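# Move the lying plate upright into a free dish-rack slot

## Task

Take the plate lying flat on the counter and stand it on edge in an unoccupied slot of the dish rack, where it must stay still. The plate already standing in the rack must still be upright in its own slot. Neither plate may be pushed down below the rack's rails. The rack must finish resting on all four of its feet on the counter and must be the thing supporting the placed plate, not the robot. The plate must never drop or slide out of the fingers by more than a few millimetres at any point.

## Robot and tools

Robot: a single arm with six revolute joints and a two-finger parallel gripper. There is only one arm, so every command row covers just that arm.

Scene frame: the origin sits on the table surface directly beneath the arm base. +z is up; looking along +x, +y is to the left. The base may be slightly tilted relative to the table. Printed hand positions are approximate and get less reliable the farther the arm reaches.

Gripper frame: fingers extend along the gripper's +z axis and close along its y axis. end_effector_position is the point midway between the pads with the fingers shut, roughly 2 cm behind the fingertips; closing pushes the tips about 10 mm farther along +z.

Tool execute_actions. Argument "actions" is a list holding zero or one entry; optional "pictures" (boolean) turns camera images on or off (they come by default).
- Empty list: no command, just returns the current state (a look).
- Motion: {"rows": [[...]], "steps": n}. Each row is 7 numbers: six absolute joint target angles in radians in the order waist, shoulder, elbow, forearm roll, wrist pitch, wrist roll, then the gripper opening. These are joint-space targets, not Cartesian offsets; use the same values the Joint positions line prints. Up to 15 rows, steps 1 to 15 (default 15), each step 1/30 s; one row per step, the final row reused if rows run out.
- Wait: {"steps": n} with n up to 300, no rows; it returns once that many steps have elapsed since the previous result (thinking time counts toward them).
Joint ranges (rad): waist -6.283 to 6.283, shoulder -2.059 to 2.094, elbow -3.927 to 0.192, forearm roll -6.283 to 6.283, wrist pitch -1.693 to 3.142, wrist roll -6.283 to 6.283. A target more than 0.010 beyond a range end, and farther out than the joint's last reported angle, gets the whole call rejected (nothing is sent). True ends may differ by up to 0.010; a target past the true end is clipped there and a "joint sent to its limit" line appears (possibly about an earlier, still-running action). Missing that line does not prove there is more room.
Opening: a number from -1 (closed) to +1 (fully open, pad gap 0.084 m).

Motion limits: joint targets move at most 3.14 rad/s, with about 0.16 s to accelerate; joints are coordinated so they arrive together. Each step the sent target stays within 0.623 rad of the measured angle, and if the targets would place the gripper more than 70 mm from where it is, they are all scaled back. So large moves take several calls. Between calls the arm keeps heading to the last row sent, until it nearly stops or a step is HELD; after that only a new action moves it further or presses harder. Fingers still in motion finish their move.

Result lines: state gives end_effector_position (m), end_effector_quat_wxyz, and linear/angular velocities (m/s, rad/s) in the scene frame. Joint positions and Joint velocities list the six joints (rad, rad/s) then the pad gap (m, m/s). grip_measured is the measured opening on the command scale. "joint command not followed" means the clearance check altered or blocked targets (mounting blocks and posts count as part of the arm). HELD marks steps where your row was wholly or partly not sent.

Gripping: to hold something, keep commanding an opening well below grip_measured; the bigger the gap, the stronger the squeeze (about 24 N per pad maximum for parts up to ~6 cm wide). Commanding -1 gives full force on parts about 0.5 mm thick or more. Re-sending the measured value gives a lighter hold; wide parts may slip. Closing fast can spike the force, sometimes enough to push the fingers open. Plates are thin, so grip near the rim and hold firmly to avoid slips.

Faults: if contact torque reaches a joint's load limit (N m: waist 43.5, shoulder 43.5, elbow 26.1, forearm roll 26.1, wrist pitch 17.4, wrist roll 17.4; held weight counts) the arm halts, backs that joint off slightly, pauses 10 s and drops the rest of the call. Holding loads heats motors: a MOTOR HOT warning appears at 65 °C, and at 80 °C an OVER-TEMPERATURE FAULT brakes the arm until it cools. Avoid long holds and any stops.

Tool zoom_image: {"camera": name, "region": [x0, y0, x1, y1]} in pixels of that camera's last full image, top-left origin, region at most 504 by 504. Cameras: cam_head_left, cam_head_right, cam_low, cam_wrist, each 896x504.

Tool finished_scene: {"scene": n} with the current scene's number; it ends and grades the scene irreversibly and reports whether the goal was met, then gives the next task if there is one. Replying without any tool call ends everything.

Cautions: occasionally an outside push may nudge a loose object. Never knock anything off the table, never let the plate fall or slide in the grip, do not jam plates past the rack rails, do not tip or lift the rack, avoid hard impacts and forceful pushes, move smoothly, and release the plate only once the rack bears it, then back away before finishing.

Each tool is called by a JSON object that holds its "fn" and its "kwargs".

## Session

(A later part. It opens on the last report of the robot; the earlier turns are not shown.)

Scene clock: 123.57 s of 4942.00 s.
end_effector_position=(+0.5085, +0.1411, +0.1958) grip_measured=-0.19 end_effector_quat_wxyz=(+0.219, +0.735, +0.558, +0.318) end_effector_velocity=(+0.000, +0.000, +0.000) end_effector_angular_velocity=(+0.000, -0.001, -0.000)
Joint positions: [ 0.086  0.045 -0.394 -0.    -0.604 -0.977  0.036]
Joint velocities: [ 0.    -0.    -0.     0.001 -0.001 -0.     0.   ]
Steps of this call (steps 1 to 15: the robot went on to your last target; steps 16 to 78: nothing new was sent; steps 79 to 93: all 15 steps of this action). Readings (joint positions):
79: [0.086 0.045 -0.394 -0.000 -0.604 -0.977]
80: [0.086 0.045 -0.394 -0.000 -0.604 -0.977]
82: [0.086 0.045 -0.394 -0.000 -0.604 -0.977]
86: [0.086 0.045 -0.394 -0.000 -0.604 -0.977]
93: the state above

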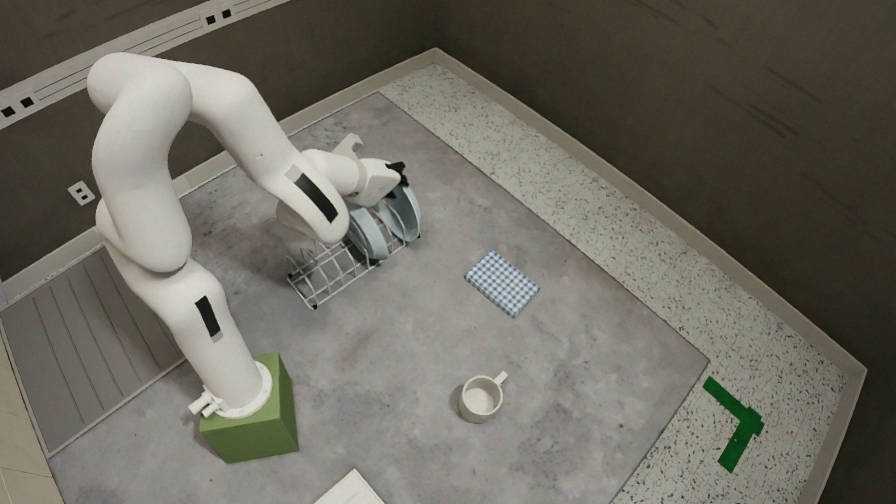

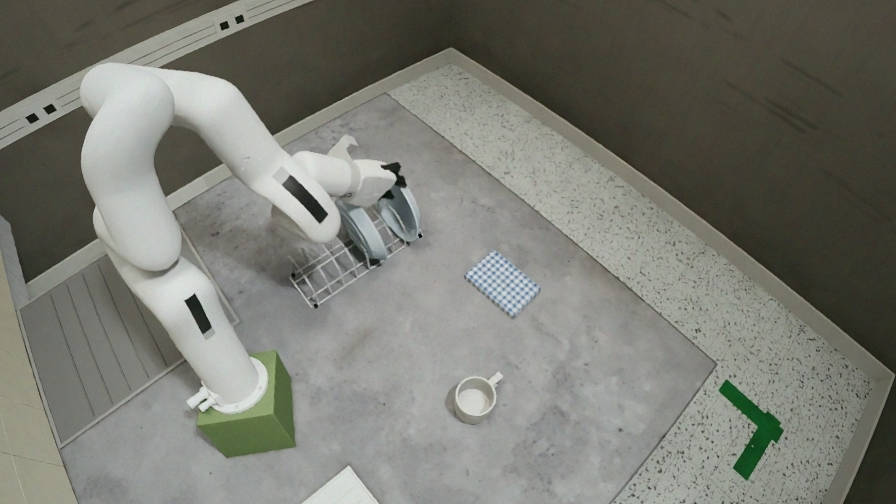

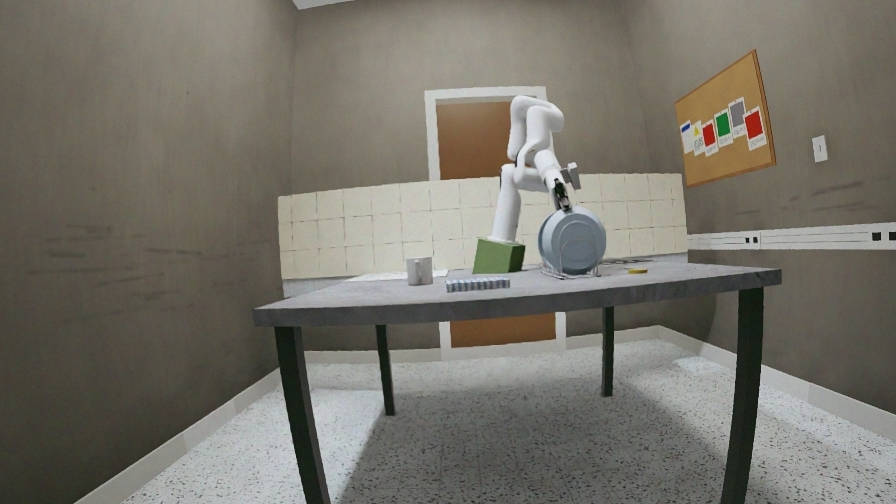

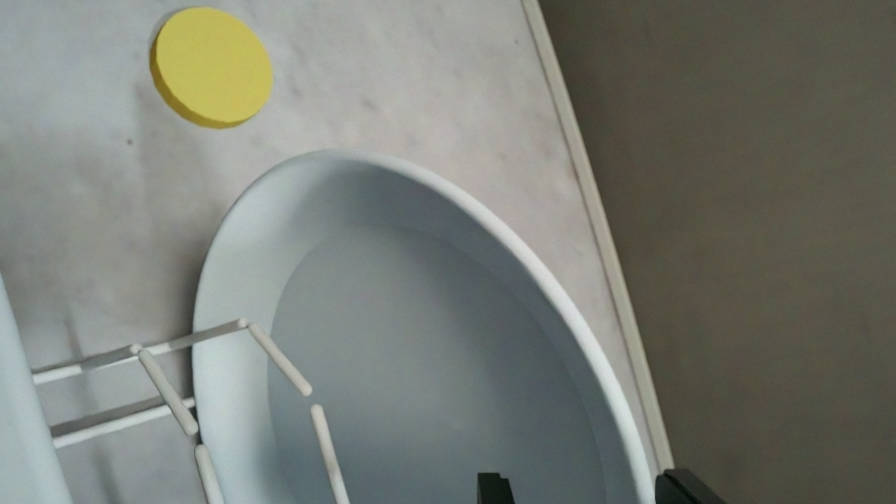

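It rolled toward -y and settled. Retreating.

{"fn": "execute_actions", "kwargs": {"actions": [{"rows":[[0.086,0.03,-0.385,0,-0.598,-0.977,-0.15],[0.086,0.01,-0.373,0,-0.59,-0.977,-0.15],[0.086,-0.01,-0.361,0,-0.582,-0.977,-0.15],[0.086,-0.03,-0.349,0,-0.574,-0.977,-0.15],[0.086,-0.05,-0.337,0,-0.566,-0.977,-0.15],[0.086,-0.07,-0.325,0,-0.558,-0.977,-0.15],[0.086,-0.09,-0.314,0,-0.549,-0.977,-0.15],[0.086,-0.11,-0.302,0,-0.541,-0.977,-0.15],[0.086,-0.13,-0.291,0,-0.532,-0.977,-0.15],[0.086,-0.15,-0.279,0,-0.524,-0.977,-0.15],[0.086,-0.174,-0.266,0,-0.513,-0.977,-0.15],[0.086,-0.21,-0.266,0,-0.48,-0.977,-0.15],[0.086,-0.25,-0.266,0,-0.44,-0.977,-0.15],[0.086,-0.3,-0.266,0,-0.39,-0.977,-0.15],[0.086,-0.36,-0.266,0,-0.33,-0.977,-0.15]],"steps":15}], "pictures": false}}

{"fn": "execute_actions", "kwargs": {"actions": [{"steps":30}]}}

{"fn": "zoom_image", "kwargs": {"camera": "cam_low", "region": [510,150,650,290]}}

Scene clock: 126.77 s of 4942.00 s.
end_effector_position=(+0.4746, +0.1408, +0.2343) grip_measured=-0.16 end_effector_quat_wxyz=(+0.217, +0.736, +0.559, +0.313) end_effector_velocity=(+0.008, +0.048, +0.234) end_effector_angular_velocity=(+0.013, -0.053, +0.006)
Joint positions: [ 0.086 -0.219 -0.262 -0.    -0.462 -0.977  0.037]
Joint velocities: [-0.002 -1.051  0.023  0.002  0.973  0.    -0.   ]
Steps of this call (steps 1 to 15: the robot went on to your last target; steps 16 to 81: nothing new was sent; steps 82 to 96: all 15 steps of this action). Readings (joint positions):
82: [0.086 0.045 -0.394 -0.000 -0.604 -0.977]
83: [0.086 0.041 -0.392 0.000 -0.602 -0.977]
85: [0.085 0.017 -0.381 0.001 -0.593 -0.977]
89: [0.085 -0.060 -0.336 0.001 -0.564 -0.977]
96: the state above

Scene clock: 127.77 s of 4942.00 s.
end_effector_position=(+0.4761, +0.1477, +0.2682) grip_measured=-0.16 end_effector_quat_wxyz=(+0.219, +0.734, +0.558, +0.319) end_effector_velocity=(-0.000, -0.000, -0.001) end_effector_angular_velocity=(+0.000, +0.002, -0.001)
Joint positions: [ 0.086 -0.36  -0.266 -0.    -0.33  -0.977  0.037]
Joint velocities: [ 0.    -0.     0.001  0.001  0.001  0.     0.   ]
Steps of this call (steps 1 to 30: the robot went on to your last target). Readings (joint positions):
1: [0.086 -0.258 -0.262 -0.000 -0.426 -0.977]
2: [0.086 -0.298 -0.264 -0.000 -0.389 -0.977]
4: [0.086 -0.352 -0.269 -0.000 -0.344 -0.977]
8: [0.086 -0.359 -0.265 -0.000 -0.330 -0.977]
30: the state above
The arm was judged still, so your last target was given up. Only a new action makes it travel on or press farther. Fingers that are still opening or closing keep moving.

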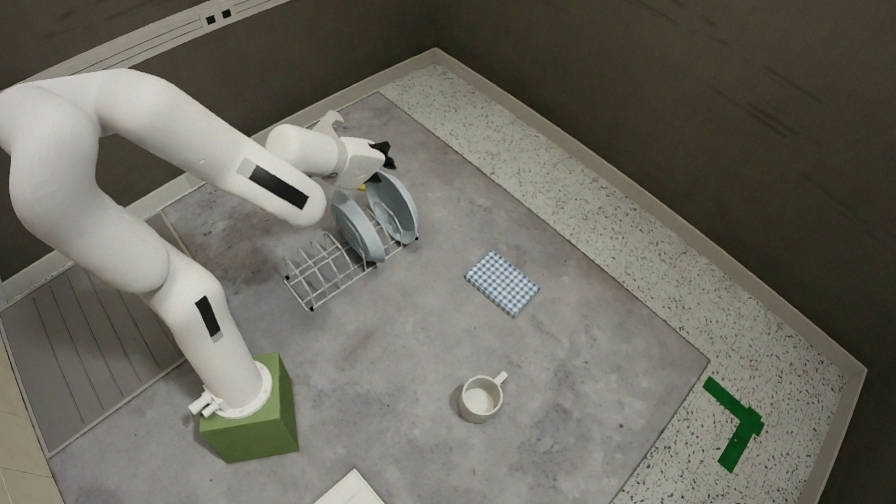

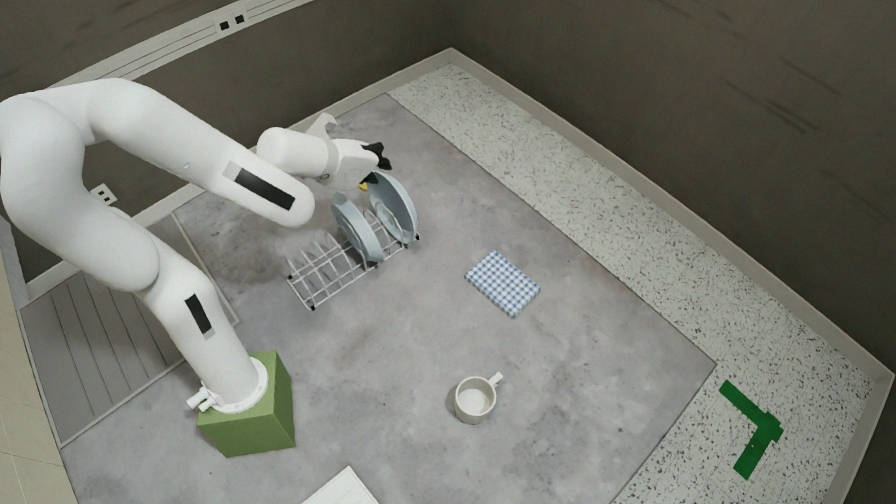

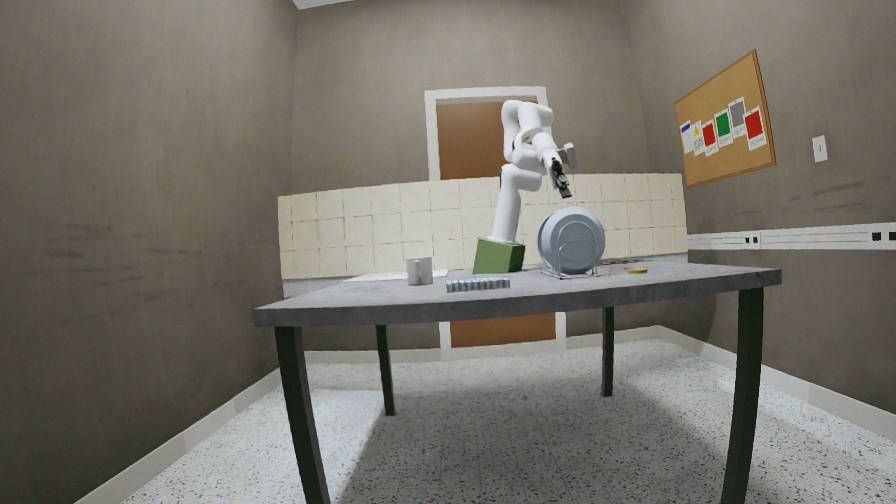

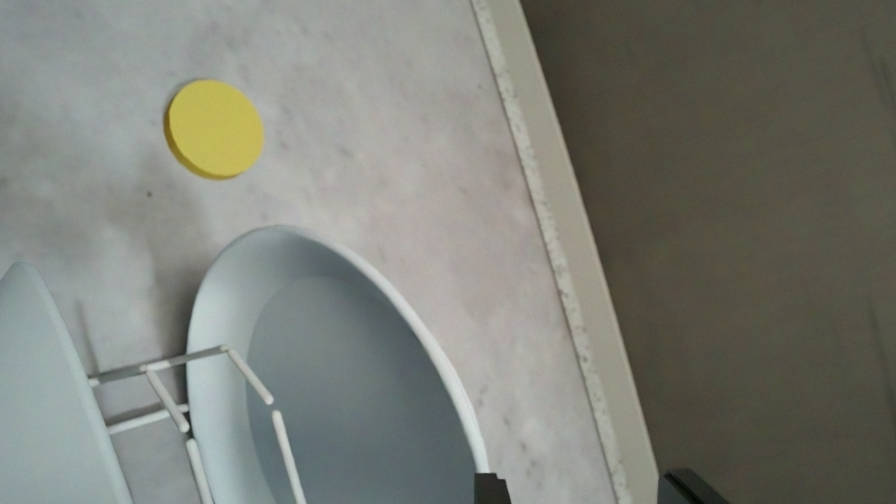

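Region (510, 150, 650, 290) of cam_low's 896x504 image, scaled by 3.600, with more detail than that image has.

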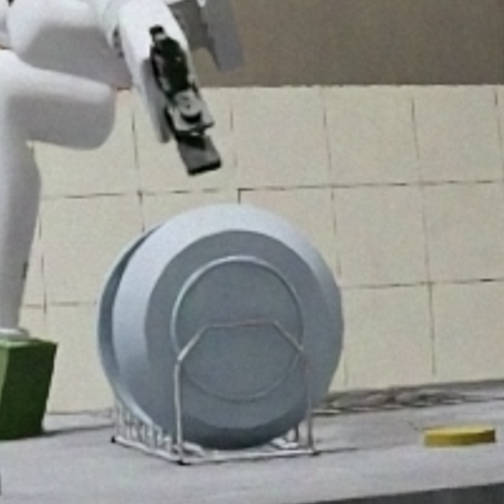

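{"fn": "execute_actions", "kwargs": {"actions": [{"steps":45}]}}

{"fn": "zoom_image", "kwargs": {"camera": "cam_low", "region": [510,150,650,290]}}

Scene clock: 129.57 s of 4942.00 s.
end_effector_position=(+0.4761, +0.1477, +0.2682) grip_measured=-0.16 end_effector_quat_wxyz=(+0.219, +0.734, +0.558, +0.319) end_effector_velocity=(-0.000, +0.000, -0.000) end_effector_angular_velocity=(-0.000, +0.001, +0.001)
Joint positions: [ 0.086 -0.36  -0.266  0.    -0.33  -0.977  0.037]
Joint velocities: [ 0.001 -0.     0.001 -0.    -0.    -0.    -0.   ]
Steps of this call (steps 1 to 54: nothing new was sent). Readings (joint positions):
1: [0.086 -0.360 -0.266 -0.000 -0.330 -0.977]
2: [0.086 -0.360 -0.266 -0.000 -0.330 -0.977]
4: [0.086 -0.360 -0.266 -0.000 -0.330 -0.977]
8: [0.086 -0.360 -0.266 0.000 -0.330 -0.977]
54: the state above

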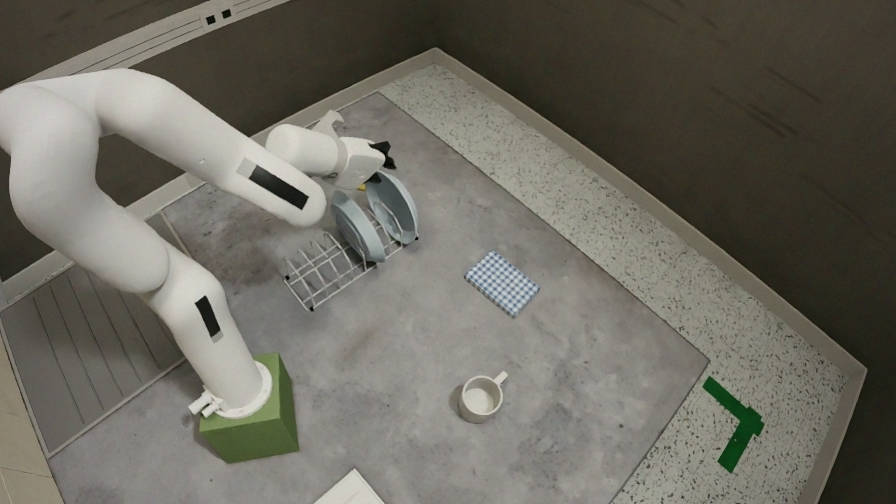

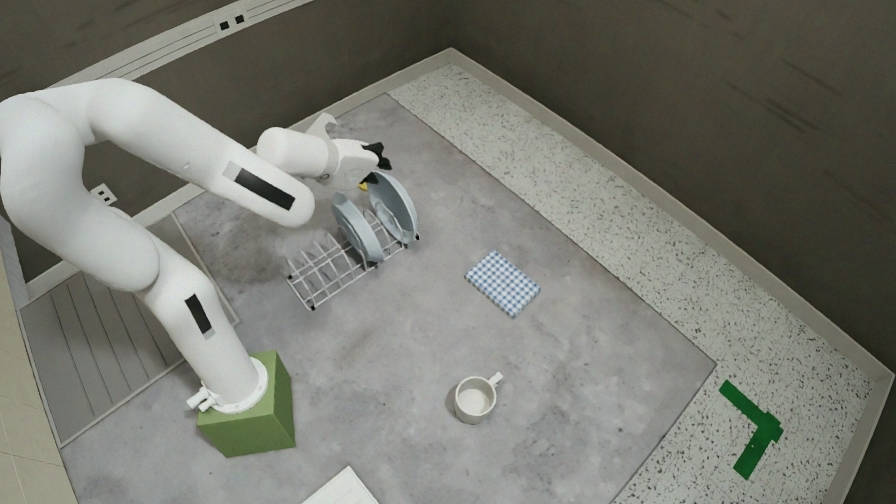

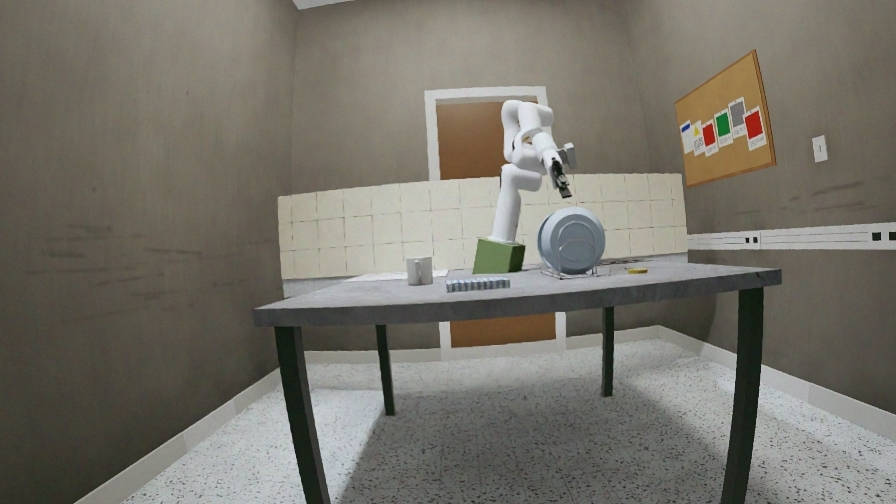

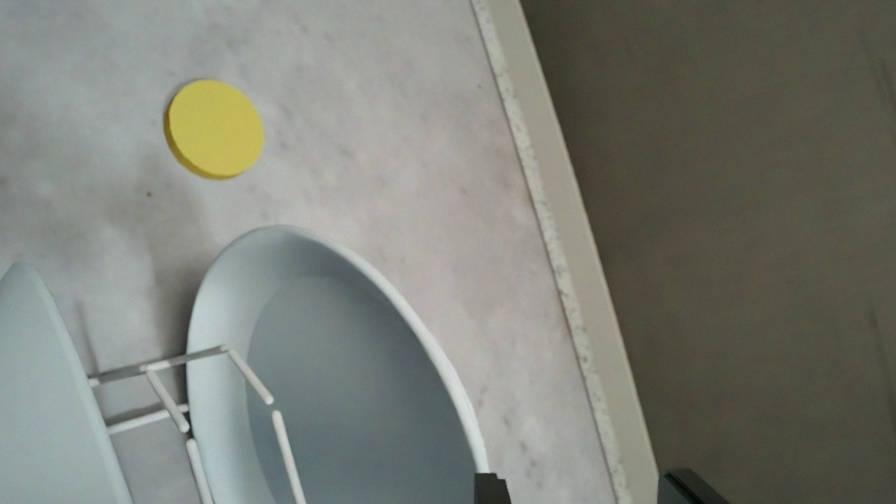

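Region (510, 150, 650, 290) of cam_low's 896x504 image, scaled by 3.600, with more detail than that image has.

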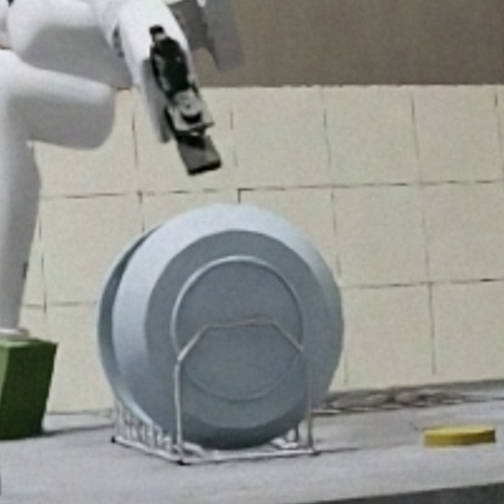

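{"fn": "finished_scene", "kwargs": {"scene": 2}}

The scene is finished: the task was done.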